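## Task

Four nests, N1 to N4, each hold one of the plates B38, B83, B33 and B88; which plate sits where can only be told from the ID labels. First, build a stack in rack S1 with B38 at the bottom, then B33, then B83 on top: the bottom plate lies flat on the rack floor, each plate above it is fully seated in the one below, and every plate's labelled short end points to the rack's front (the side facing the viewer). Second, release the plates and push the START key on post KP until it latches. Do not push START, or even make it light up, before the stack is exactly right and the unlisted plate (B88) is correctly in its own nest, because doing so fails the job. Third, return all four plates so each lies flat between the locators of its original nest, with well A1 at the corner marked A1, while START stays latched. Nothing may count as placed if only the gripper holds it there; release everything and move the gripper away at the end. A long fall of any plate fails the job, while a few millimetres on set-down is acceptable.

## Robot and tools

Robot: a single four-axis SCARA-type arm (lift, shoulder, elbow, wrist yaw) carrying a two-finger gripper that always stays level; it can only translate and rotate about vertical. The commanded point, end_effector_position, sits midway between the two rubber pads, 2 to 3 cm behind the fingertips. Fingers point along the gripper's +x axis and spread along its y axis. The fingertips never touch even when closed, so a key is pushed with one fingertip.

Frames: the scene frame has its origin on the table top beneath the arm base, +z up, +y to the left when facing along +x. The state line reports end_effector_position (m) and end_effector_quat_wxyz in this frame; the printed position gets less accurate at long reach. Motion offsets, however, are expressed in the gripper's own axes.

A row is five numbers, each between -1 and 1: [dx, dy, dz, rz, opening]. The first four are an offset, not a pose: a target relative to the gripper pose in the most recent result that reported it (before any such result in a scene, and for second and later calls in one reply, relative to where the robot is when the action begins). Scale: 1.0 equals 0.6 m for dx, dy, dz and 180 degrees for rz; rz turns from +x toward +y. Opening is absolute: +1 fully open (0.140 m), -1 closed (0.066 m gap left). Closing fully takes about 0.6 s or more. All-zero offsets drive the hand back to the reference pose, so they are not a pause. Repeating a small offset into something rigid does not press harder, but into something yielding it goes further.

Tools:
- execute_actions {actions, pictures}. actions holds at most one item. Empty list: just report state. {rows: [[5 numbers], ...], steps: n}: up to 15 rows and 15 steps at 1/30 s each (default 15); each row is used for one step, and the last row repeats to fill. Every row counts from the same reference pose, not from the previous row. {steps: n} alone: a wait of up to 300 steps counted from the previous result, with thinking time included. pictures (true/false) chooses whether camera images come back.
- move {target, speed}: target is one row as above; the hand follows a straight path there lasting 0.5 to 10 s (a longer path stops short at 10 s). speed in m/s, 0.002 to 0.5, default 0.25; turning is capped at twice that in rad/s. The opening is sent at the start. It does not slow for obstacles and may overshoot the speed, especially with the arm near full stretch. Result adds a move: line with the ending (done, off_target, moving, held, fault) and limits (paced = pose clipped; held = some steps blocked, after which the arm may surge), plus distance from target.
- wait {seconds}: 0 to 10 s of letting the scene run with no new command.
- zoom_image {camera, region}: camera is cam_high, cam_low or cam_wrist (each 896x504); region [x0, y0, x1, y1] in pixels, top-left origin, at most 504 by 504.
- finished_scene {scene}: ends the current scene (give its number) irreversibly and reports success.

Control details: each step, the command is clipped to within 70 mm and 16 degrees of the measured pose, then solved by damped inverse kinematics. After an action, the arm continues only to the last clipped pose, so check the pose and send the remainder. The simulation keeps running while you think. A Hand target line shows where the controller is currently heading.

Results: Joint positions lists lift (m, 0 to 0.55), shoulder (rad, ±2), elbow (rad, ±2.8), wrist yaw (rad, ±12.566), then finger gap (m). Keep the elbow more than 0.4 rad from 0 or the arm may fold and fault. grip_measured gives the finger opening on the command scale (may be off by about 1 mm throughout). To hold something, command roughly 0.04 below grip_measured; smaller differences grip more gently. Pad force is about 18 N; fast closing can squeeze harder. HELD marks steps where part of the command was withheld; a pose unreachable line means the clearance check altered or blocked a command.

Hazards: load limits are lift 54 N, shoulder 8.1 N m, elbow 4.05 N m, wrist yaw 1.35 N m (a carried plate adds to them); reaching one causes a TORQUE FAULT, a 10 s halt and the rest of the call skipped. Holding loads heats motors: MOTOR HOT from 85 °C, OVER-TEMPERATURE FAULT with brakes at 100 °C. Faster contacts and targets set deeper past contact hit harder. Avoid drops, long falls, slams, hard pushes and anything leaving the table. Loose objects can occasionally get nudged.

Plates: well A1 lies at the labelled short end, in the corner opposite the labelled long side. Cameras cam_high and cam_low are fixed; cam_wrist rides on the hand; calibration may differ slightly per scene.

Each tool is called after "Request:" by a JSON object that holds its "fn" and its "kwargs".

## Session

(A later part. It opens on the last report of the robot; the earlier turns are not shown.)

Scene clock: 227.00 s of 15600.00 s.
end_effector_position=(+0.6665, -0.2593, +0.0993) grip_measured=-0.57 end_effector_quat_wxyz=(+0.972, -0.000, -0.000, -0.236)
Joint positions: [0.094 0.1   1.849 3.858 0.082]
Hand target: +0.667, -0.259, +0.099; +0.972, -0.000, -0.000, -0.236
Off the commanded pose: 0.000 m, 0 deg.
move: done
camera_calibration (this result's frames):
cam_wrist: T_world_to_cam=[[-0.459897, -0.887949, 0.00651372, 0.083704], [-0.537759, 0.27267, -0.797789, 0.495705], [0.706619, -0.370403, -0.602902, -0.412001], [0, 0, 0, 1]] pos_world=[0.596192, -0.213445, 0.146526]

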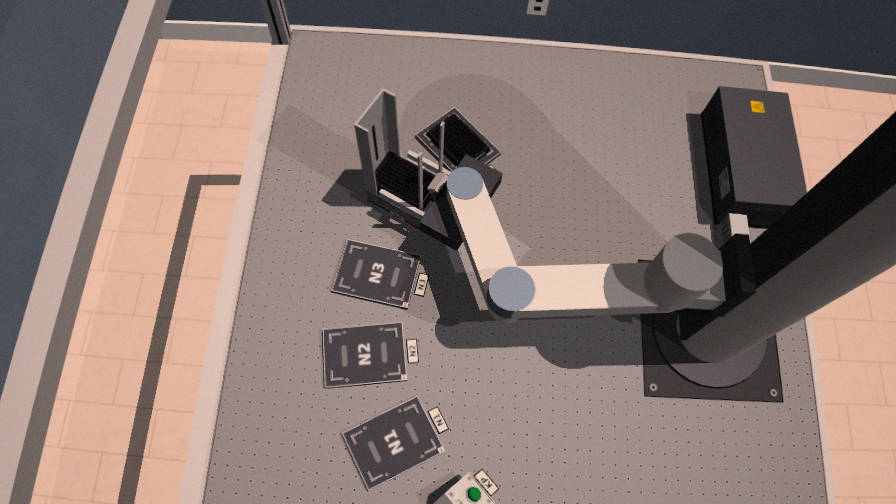

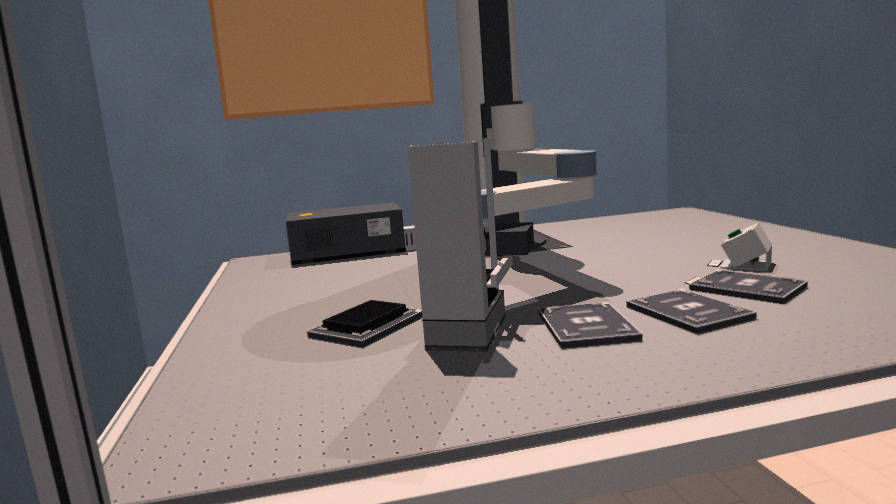

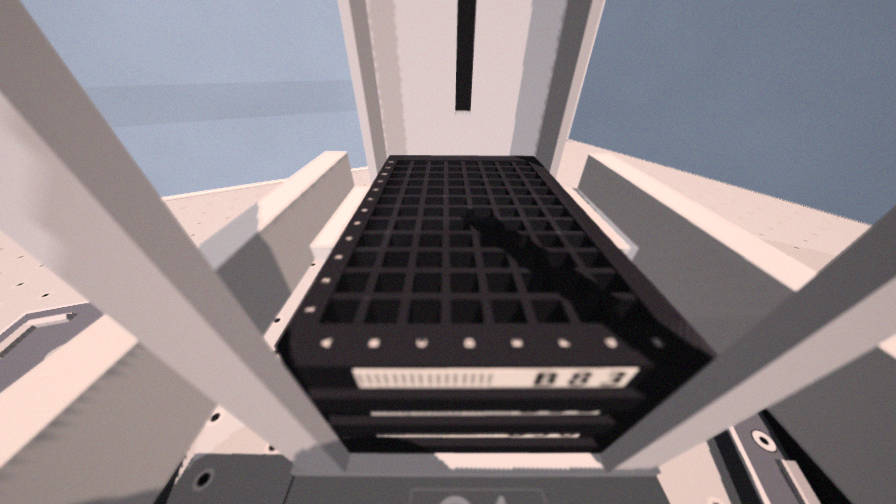

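Request:
{"fn": "move", "kwargs": {"target": [0,0,0,0,-0.1]}}

Request:
{"fn": "move", "kwargs": {"target": [-0.283,0,0,0,0.2]}}

Request:
{"fn": "move", "kwargs": {"target": [-0.395,0.527,0.05,0.485,-1], "speed": 0.4}}

Scene clock: 231.77 s of 15600.00 s.
end_effector_position=(+0.6665, -0.2593, +0.0993) grip_measured=-0.10 end_effector_quat_wxyz=(+0.972, -0.000, -0.000, -0.236)
Joint positions: [0.094 0.1   1.849 3.858 0.099]
Hand target: +0.667, -0.259, +0.099; +0.972, -0.000, -0.000, -0.236
Off the commanded pose: 0.000 m, 0 deg.
After step 90, 1.27 s passed at rest.
move: done
camera_calibration (this result's frames):
cam_wrist: T_world_to_cam=[[-0.4599, -0.887947, 0.00651372, 0.0837059], [-0.537758, 0.272672, -0.797789, 0.495704], [0.706618, -0.370406, -0.602902, -0.412], [0, 0, 0, 1]] pos_world=[0.596192, -0.213446, 0.146526]

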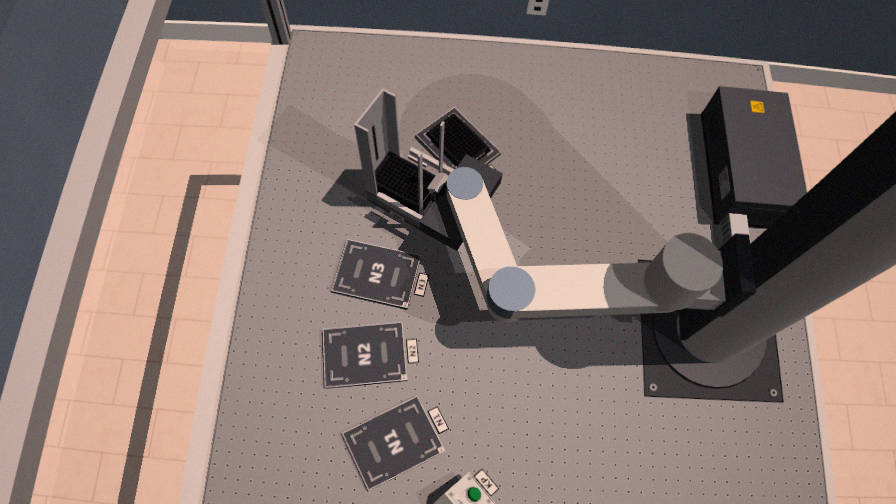

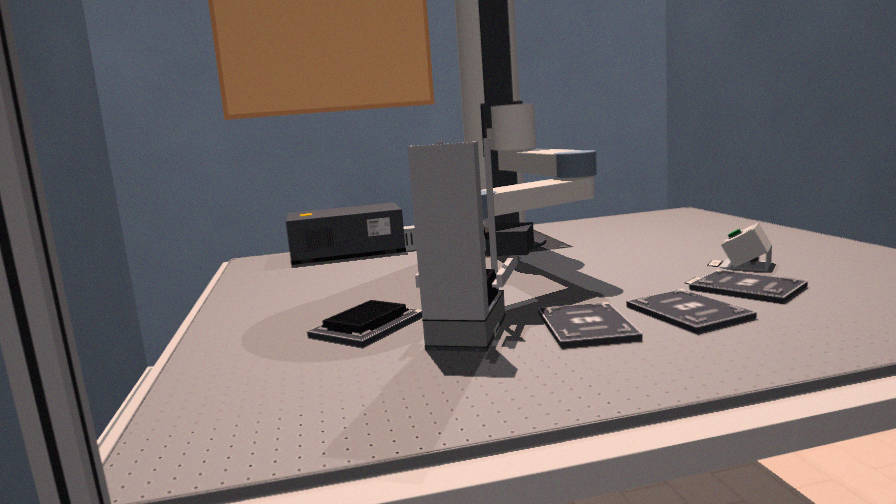

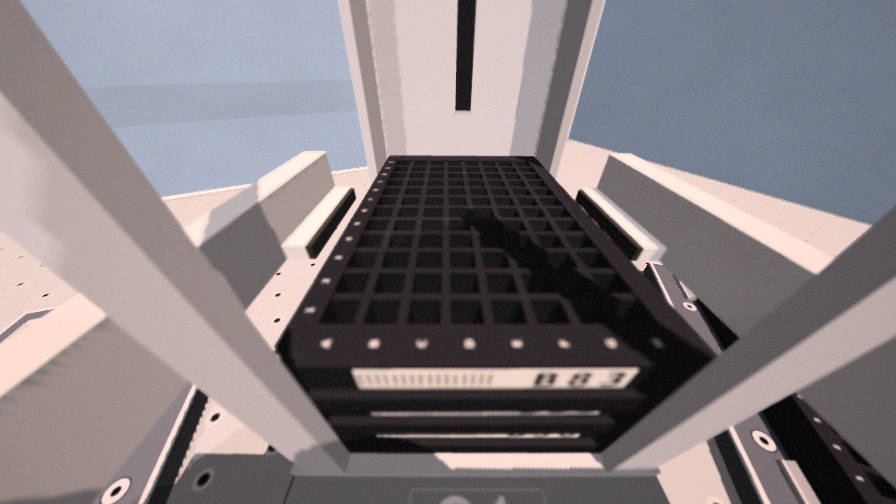

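Scene clock: 232.87 s of 15600.00 s.
end_effector_position=(+0.5156, -0.1814, +0.0993) grip_measured=+0.20 end_effector_quat_wxyz=(+0.972, -0.000, -0.000, -0.236)
Joint positions: [0.094 0.443 0.974 4.389 0.11 ]
Hand target: +0.516, -0.181, +0.099; +0.972, -0.000, -0.000, -0.236
Off the commanded pose: 0.000 m, 0 deg.
move: done
camera_calibration (this result's frames):
cam_wrist: T_world_to_cam=[[-0.460083, -0.887852, 0.00651372, 0.0835754], [-0.537701, 0.272783, -0.797789, 0.393296], [0.706541, -0.370552, -0.602902, -0.27652], [0, 0, 0, 1]] pos_world=[0.4453, -0.135547, 0.146508]

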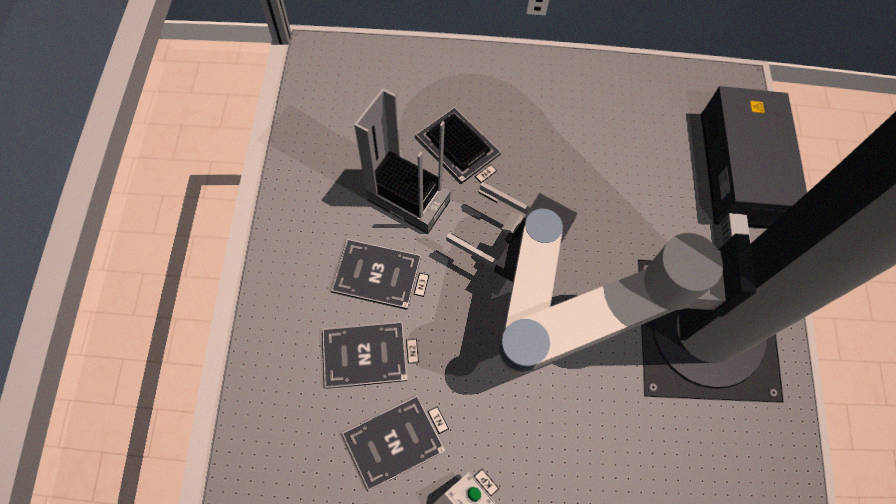

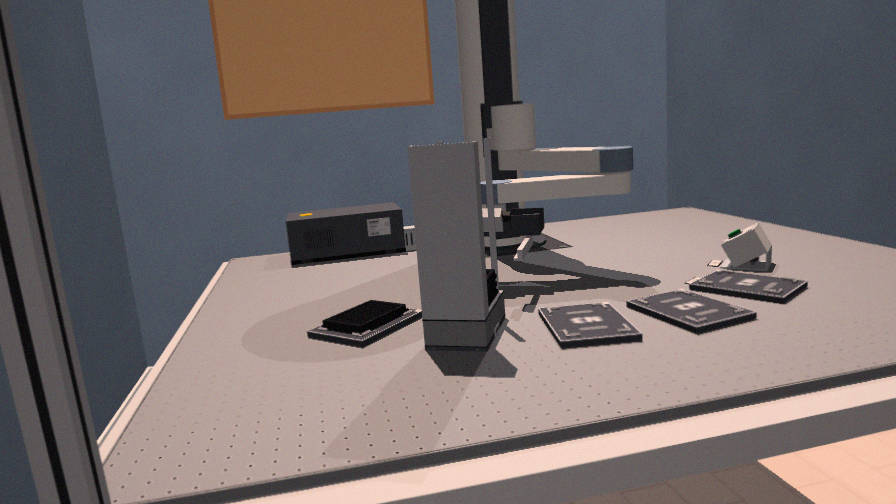

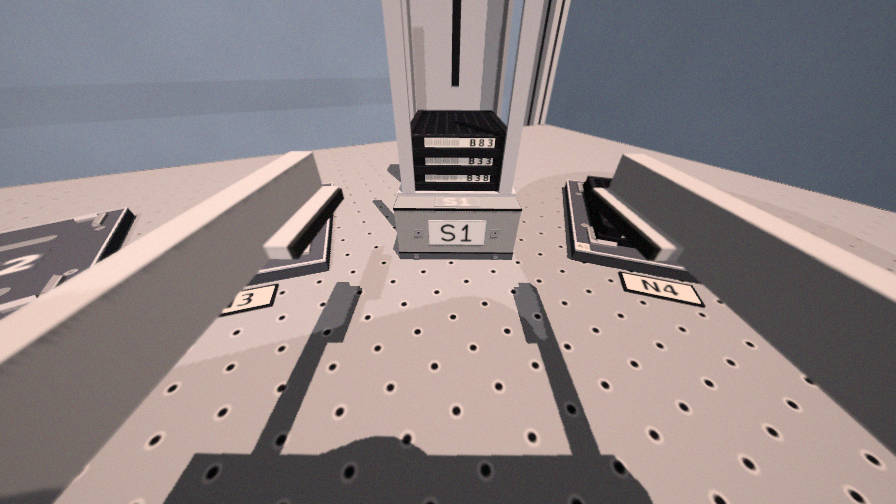

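Scene clock: 235.17 s of 15600.00 s.
end_effector_position=(+0.4502, +0.2084, +0.1293) grip_measured=-1.00 end_effector_quat_wxyz=(+0.866, -0.000, -0.000, +0.500)
Joint positions: [0.124 1.373 0.873 5.084 0.066]
Hand target: +0.450, +0.208, +0.129; +0.866, -0.000, -0.000, +0.500
Off the commanded pose: 0.000 m, 0 deg.
move: done
camera_calibration (this result's frames):
cam_wrist: T_world_to_cam=[[0.865471, -0.500917, 0.00651372, -0.277954], [-0.297519, -0.52442, -0.797789, 0.333687], [0.403041, 0.688525, -0.602902, -0.15183], [0, 0, 0, 1]] pos_world=[0.401033, 0.140299, 0.176484]

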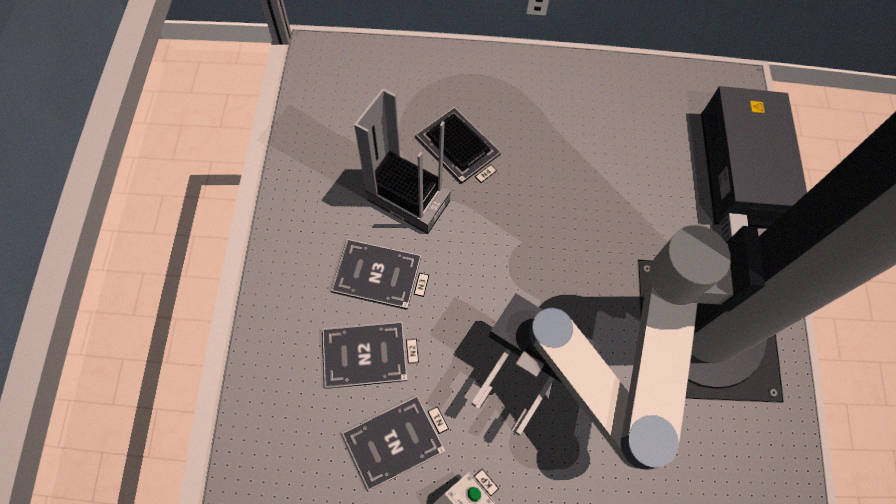

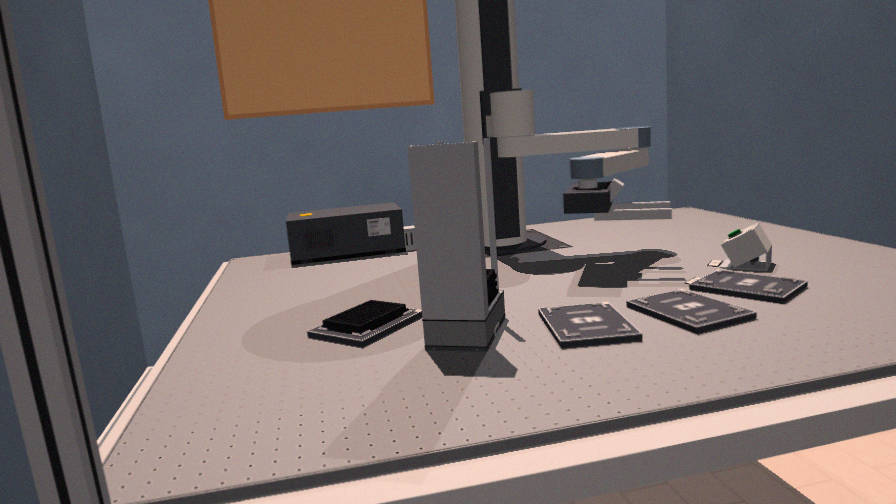

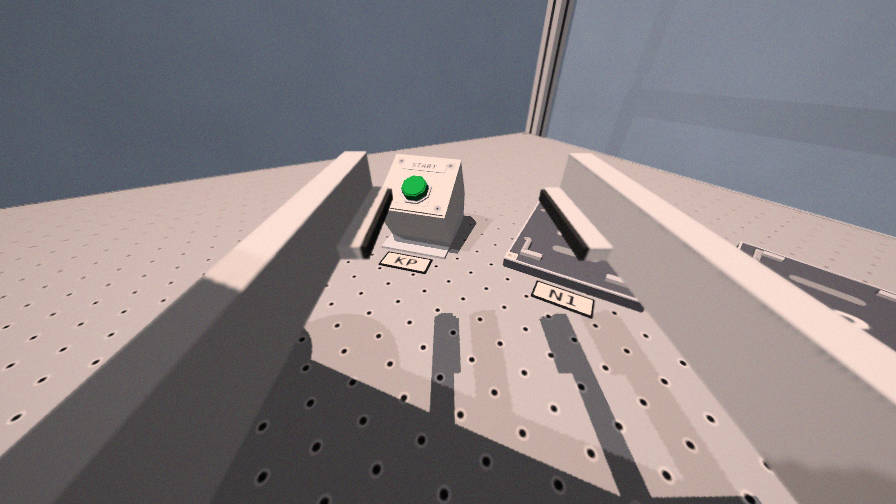

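Request:
{"fn": "move", "kwargs": {"target": [0.12,0,0,0,-1]}}

Scene clock: 237.83 s of 15600.00 s.
end_effector_position=(+0.4861, +0.2709, +0.1293) grip_measured=-1.00 end_effector_quat_wxyz=(+0.866, -0.000, -0.000, +0.500)
Joint positions: [0.124 1.435 1.145 4.751 0.066]
Hand target: +0.486, +0.271, +0.129; +0.866, -0.000, -0.000, +0.500
Off the commanded pose: 0.000 m, 0 deg.
move: done
camera_calibration (this result's frames):
cam_wrist: T_world_to_cam=[[0.865741, -0.50045, 0.00651372, -0.277982], [-0.297236, -0.52458, -0.797789, 0.377045], [0.40267, 0.688742, -0.602902, -0.209195], [0, 0, 0, 1]] pos_world=[0.436968, 0.202756, 0.176489]

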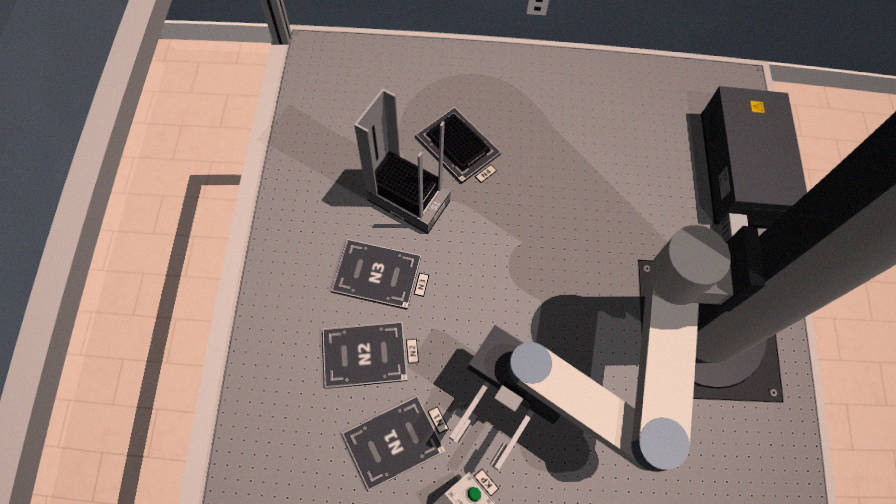

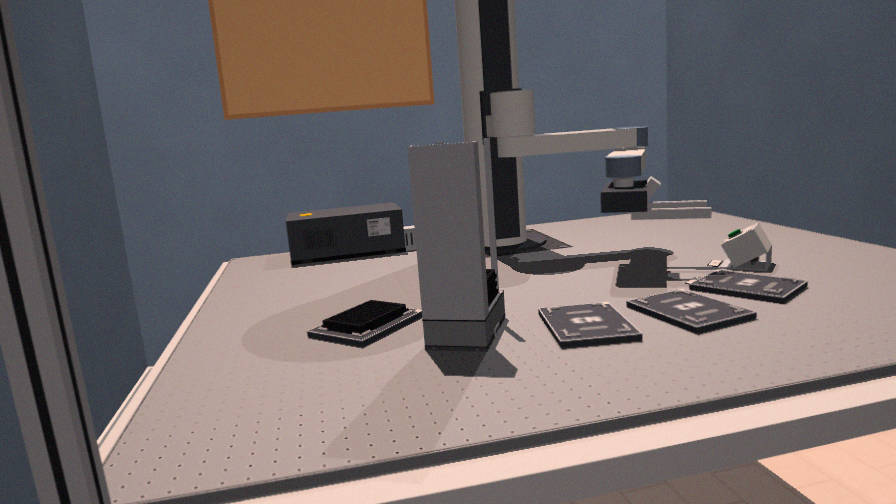

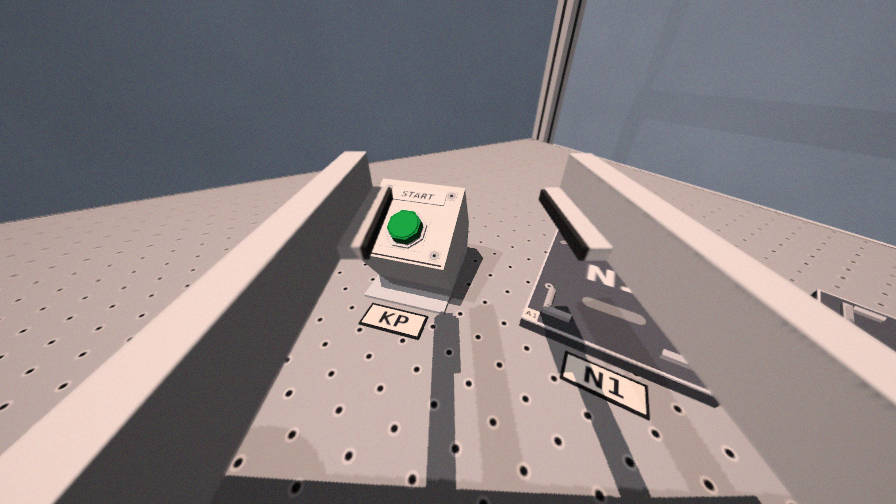

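Request:
{"fn": "move", "kwargs": {"target": [0.085,0,-0.055,0,-1], "speed": 0.1}}

Request:
{"fn": "move", "kwargs": {"target": [0.004,0,-0.02,0,-1], "speed": 0.015}}

Scene clock: 242.50 s of 15600.00 s.
end_effector_position=(+0.5114, +0.3152, +0.0962) grip_measured=-1.00 end_effector_quat_wxyz=(+0.866, -0.000, -0.000, +0.500)
Joint positions: [0.091 1.422 1.366 4.543 0.066]
Hand target: +0.512, +0.315, +0.096; +0.866, -0.000, -0.000, +0.500
Off the commanded pose: 0.000 m, 0 deg.
After step 90, 0.77 s passed at rest.
move: done
camera_calibration (this result's frames):
cam_wrist: T_world_to_cam=[[0.866009, -0.499986, 0.00651372, -0.277837], [-0.296955, -0.524739, -0.797789, 0.381354], [0.402301, 0.688958, -0.602902, -0.269741], [0, 0, 0, 1]] pos_world=[0.462372, 0.247037, 0.143423]

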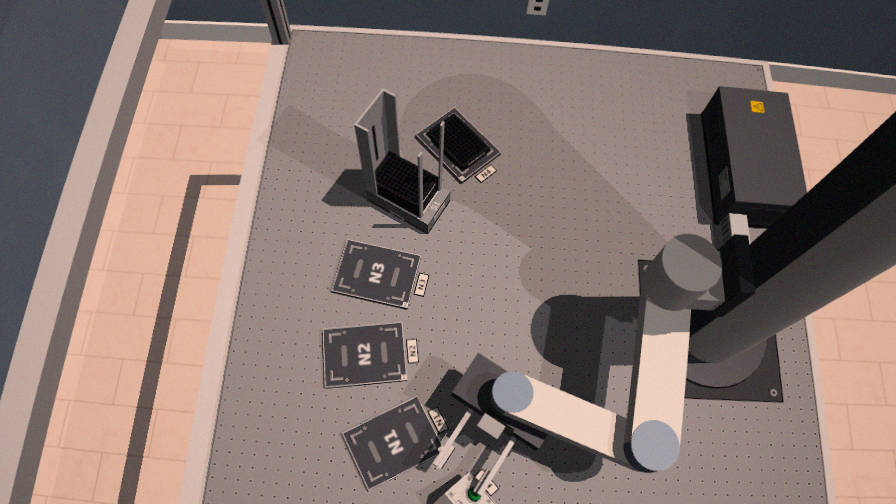

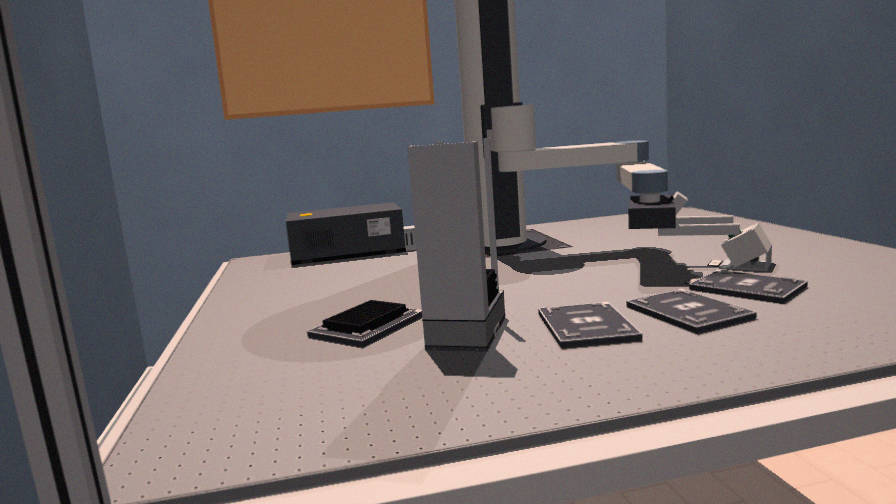

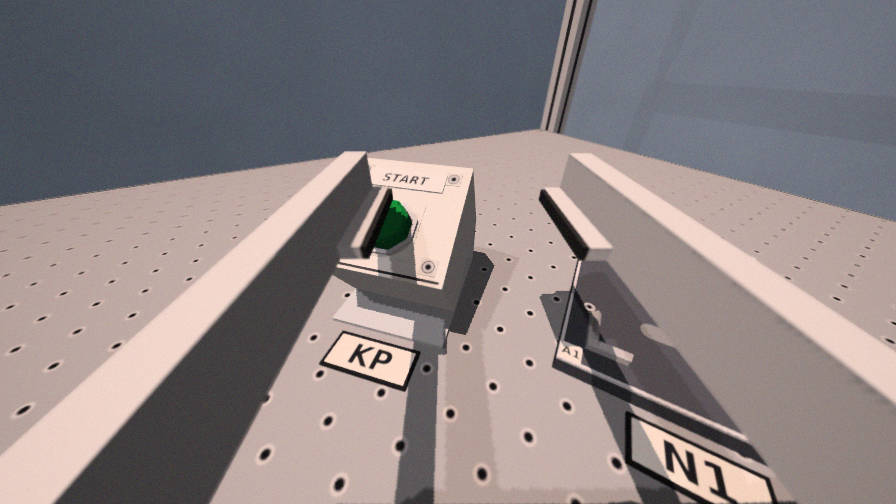

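Scene clock: 243.53 s of 15600.00 s.
end_effector_position=(+0.5126, +0.3173, +0.0843) grip_measured=-1.00 end_effector_quat_wxyz=(+0.866, -0.000, -0.000, +0.501)
Joint positions: [0.079 1.421 1.377 4.534 0.066]
Hand target: +0.513, +0.317, +0.084; +0.866, -0.000, -0.000, +0.500
Off the commanded pose: 0.000 m, 0 deg.
move: done
camera_calibration (this result's frames):
cam_wrist: T_world_to_cam=[[0.866076, -0.499869, 0.00651372, -0.277773], [-0.296884, -0.524779, -0.797789, 0.373268], [0.402208, 0.689012, -0.602902, -0.278781], [0, 0, 0, 1]] pos_world=[0.463518, 0.249116, 0.131521]

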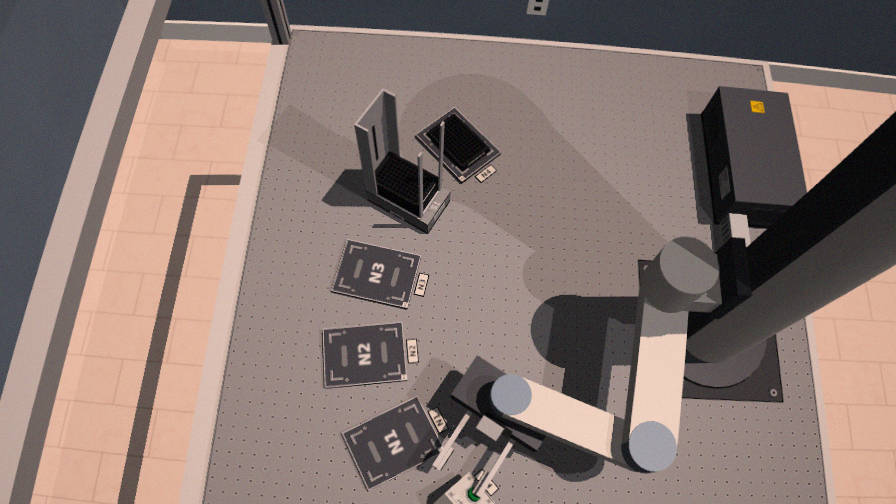

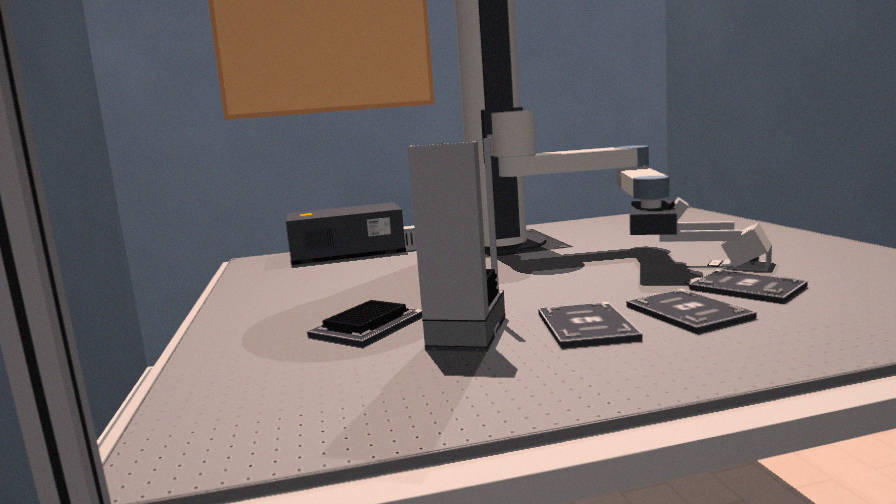

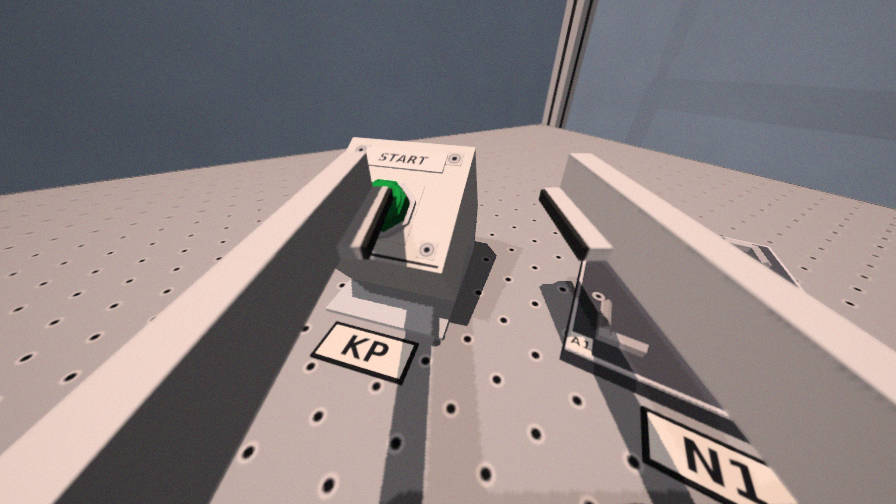

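Request:
{"fn": "move", "kwargs": {"target": [0.005,0,-0.007,0,-1], "speed": 0.01}}

Request:
{"fn": "move", "kwargs": {"target": [0.005,0,-0.007,0,-1], "speed": 0.01}}

Scene clock: 248.17 s of 15600.00 s.
end_effector_position=(+0.5142, +0.3191, +0.0802) grip_measured=-1.00 end_effector_quat_wxyz=(+0.866, -0.000, -0.000, +0.500)
Joint positions: [0.075 1.419 1.388 4.523 0.066]
Hand target: +0.514, +0.320, +0.080; +0.866, -0.000, -0.000, +0.501
Off the commanded pose: 0.001 m, 0 deg.
After step 90, 0.90 s passed at rest.
move: done
camera_calibration (this result's frames):
cam_wrist: T_world_to_cam=[[0.865076, -0.501599, 0.00651372, -0.277213], [-0.297932, -0.524185, -0.797789, 0.371847], [0.403585, 0.688207, -0.602902, -0.283649], [0, 0, 0, 1]] pos_world=[0.465071, 0.251076, 0.127449]

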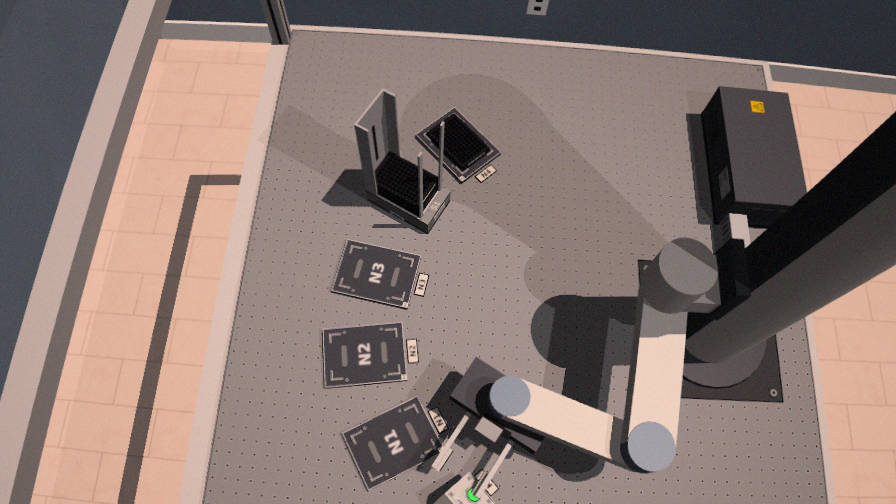

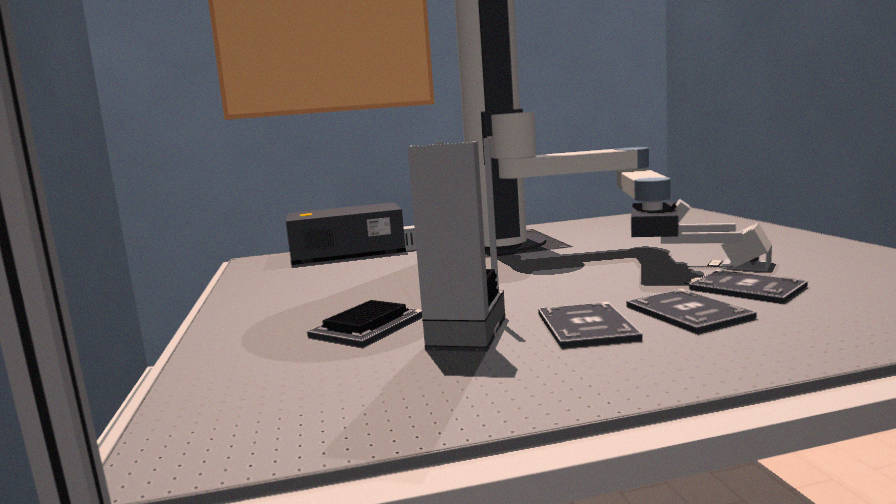

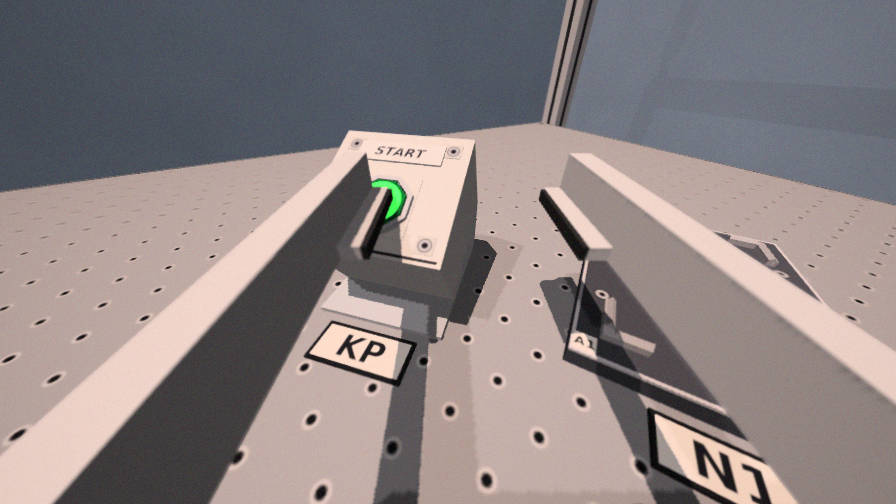

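Scene clock: 258.63 s of 15600.00 s.
end_effector_position=(+0.5145, +0.3192, +0.0797) grip_measured=-1.00 end_effector_quat_wxyz=(+0.865, -0.000, -0.000, +0.501)
Joint positions: [0.075 1.416 1.39  4.526 0.066]
Hand target: +0.515, +0.319, +0.079; +0.866, -0.000, -0.000, +0.501
Off the commanded pose: 0.005 m, 0 deg.
TORQUE FAULT: the external load on joint 1 (lift) reached its load limit, and the arm stopped for 10 seconds. The arm's remaining commands of this call were not run. The arm holds where it stopped, with its grip as last carried out, and accepts commands again: back off and push less far. The arm stops again, at the same cost, whenever a joint's load reaches its limit.
move: fault
camera_calibration (this result's frames):
cam_wrist: T_world_to_cam=[[0.866703, -0.498782, 0.00651372, -0.279091], [-0.296225, -0.525151, -0.797789, 0.370958], [0.401343, 0.689517, -0.602902, -0.283357], [0, 0, 0, 1]] pos_world=[0.465499, 0.250984, 0.126927]

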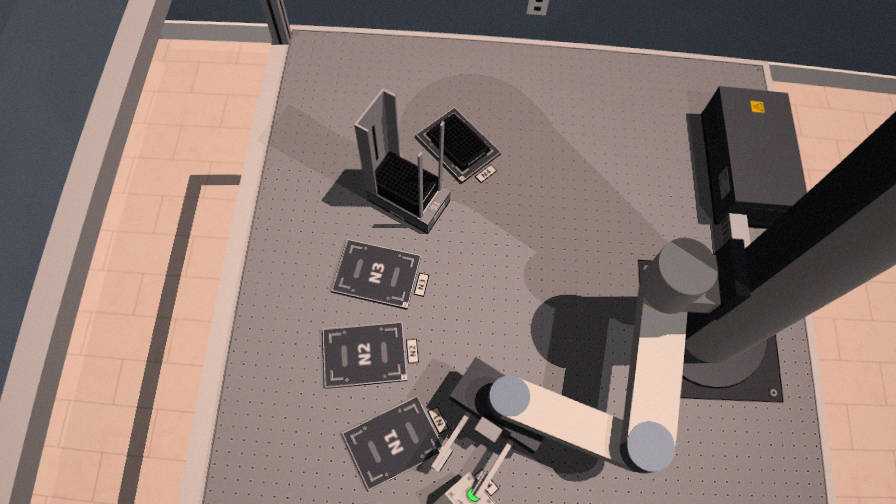

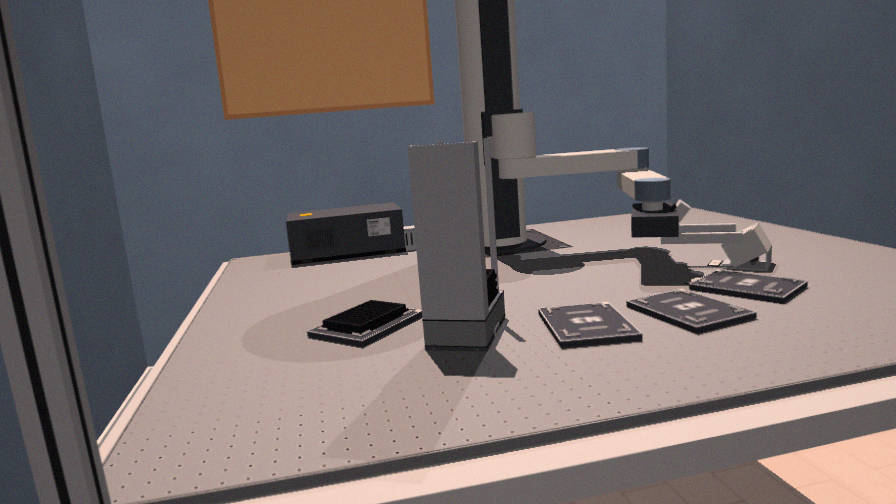

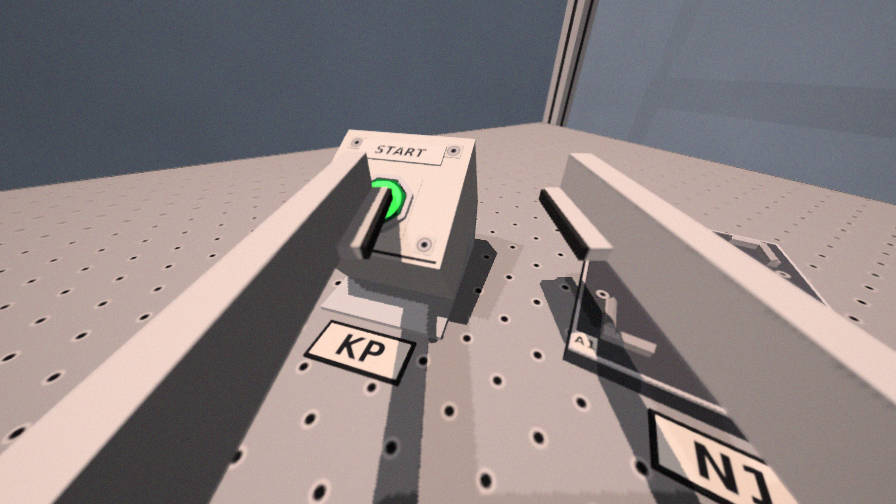

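Request:
{"fn": "move", "kwargs": {"target": [-0.723,-0.417,0.032,-0.4862,0.2], "speed": 0.35}}

Scene clock: 264.50 s of 15600.00 s.
end_effector_position=(+0.5156, -0.1817, +0.0989) grip_measured=+0.20 end_effector_quat_wxyz=(+0.972, -0.000, -0.000, -0.237)
Joint positions: [0.094 0.442 0.974 4.389 0.11 ]
Hand target: +0.516, -0.182, +0.099; +0.972, -0.000, -0.000, -0.237
Off the commanded pose: 0.000 m, 0 deg.
After step 90, 0.27 s passed at rest.
move: done
camera_calibration (this result's frames):
cam_wrist: T_world_to_cam=[[-0.460705, -0.88753, 0.00651372, 0.0837225], [-0.53751, 0.273159, -0.797789, 0.392952], [0.706282, -0.371046, -0.602902, -0.276776], [0, 0, 0, 1]] pos_world=[0.445268, -0.135729, 0.146079]

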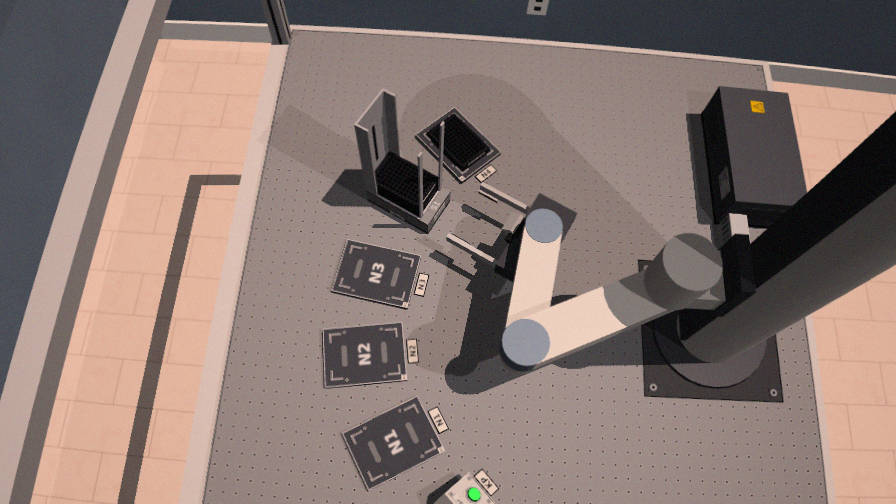

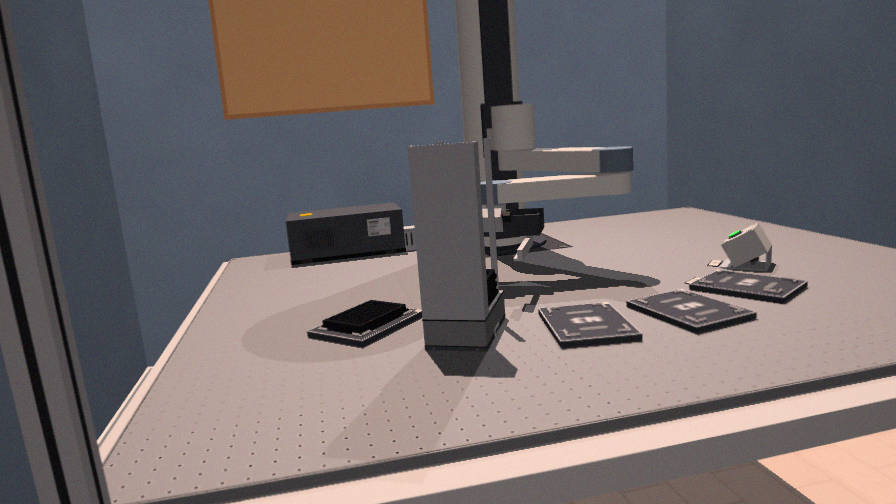

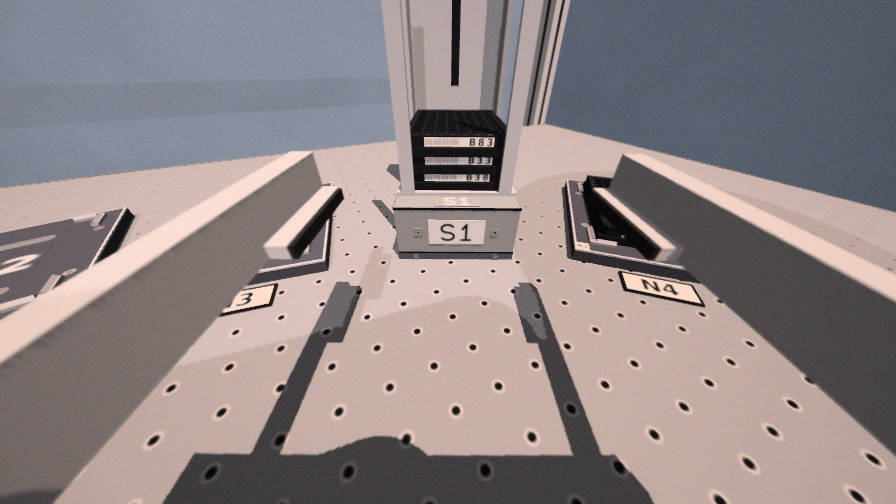

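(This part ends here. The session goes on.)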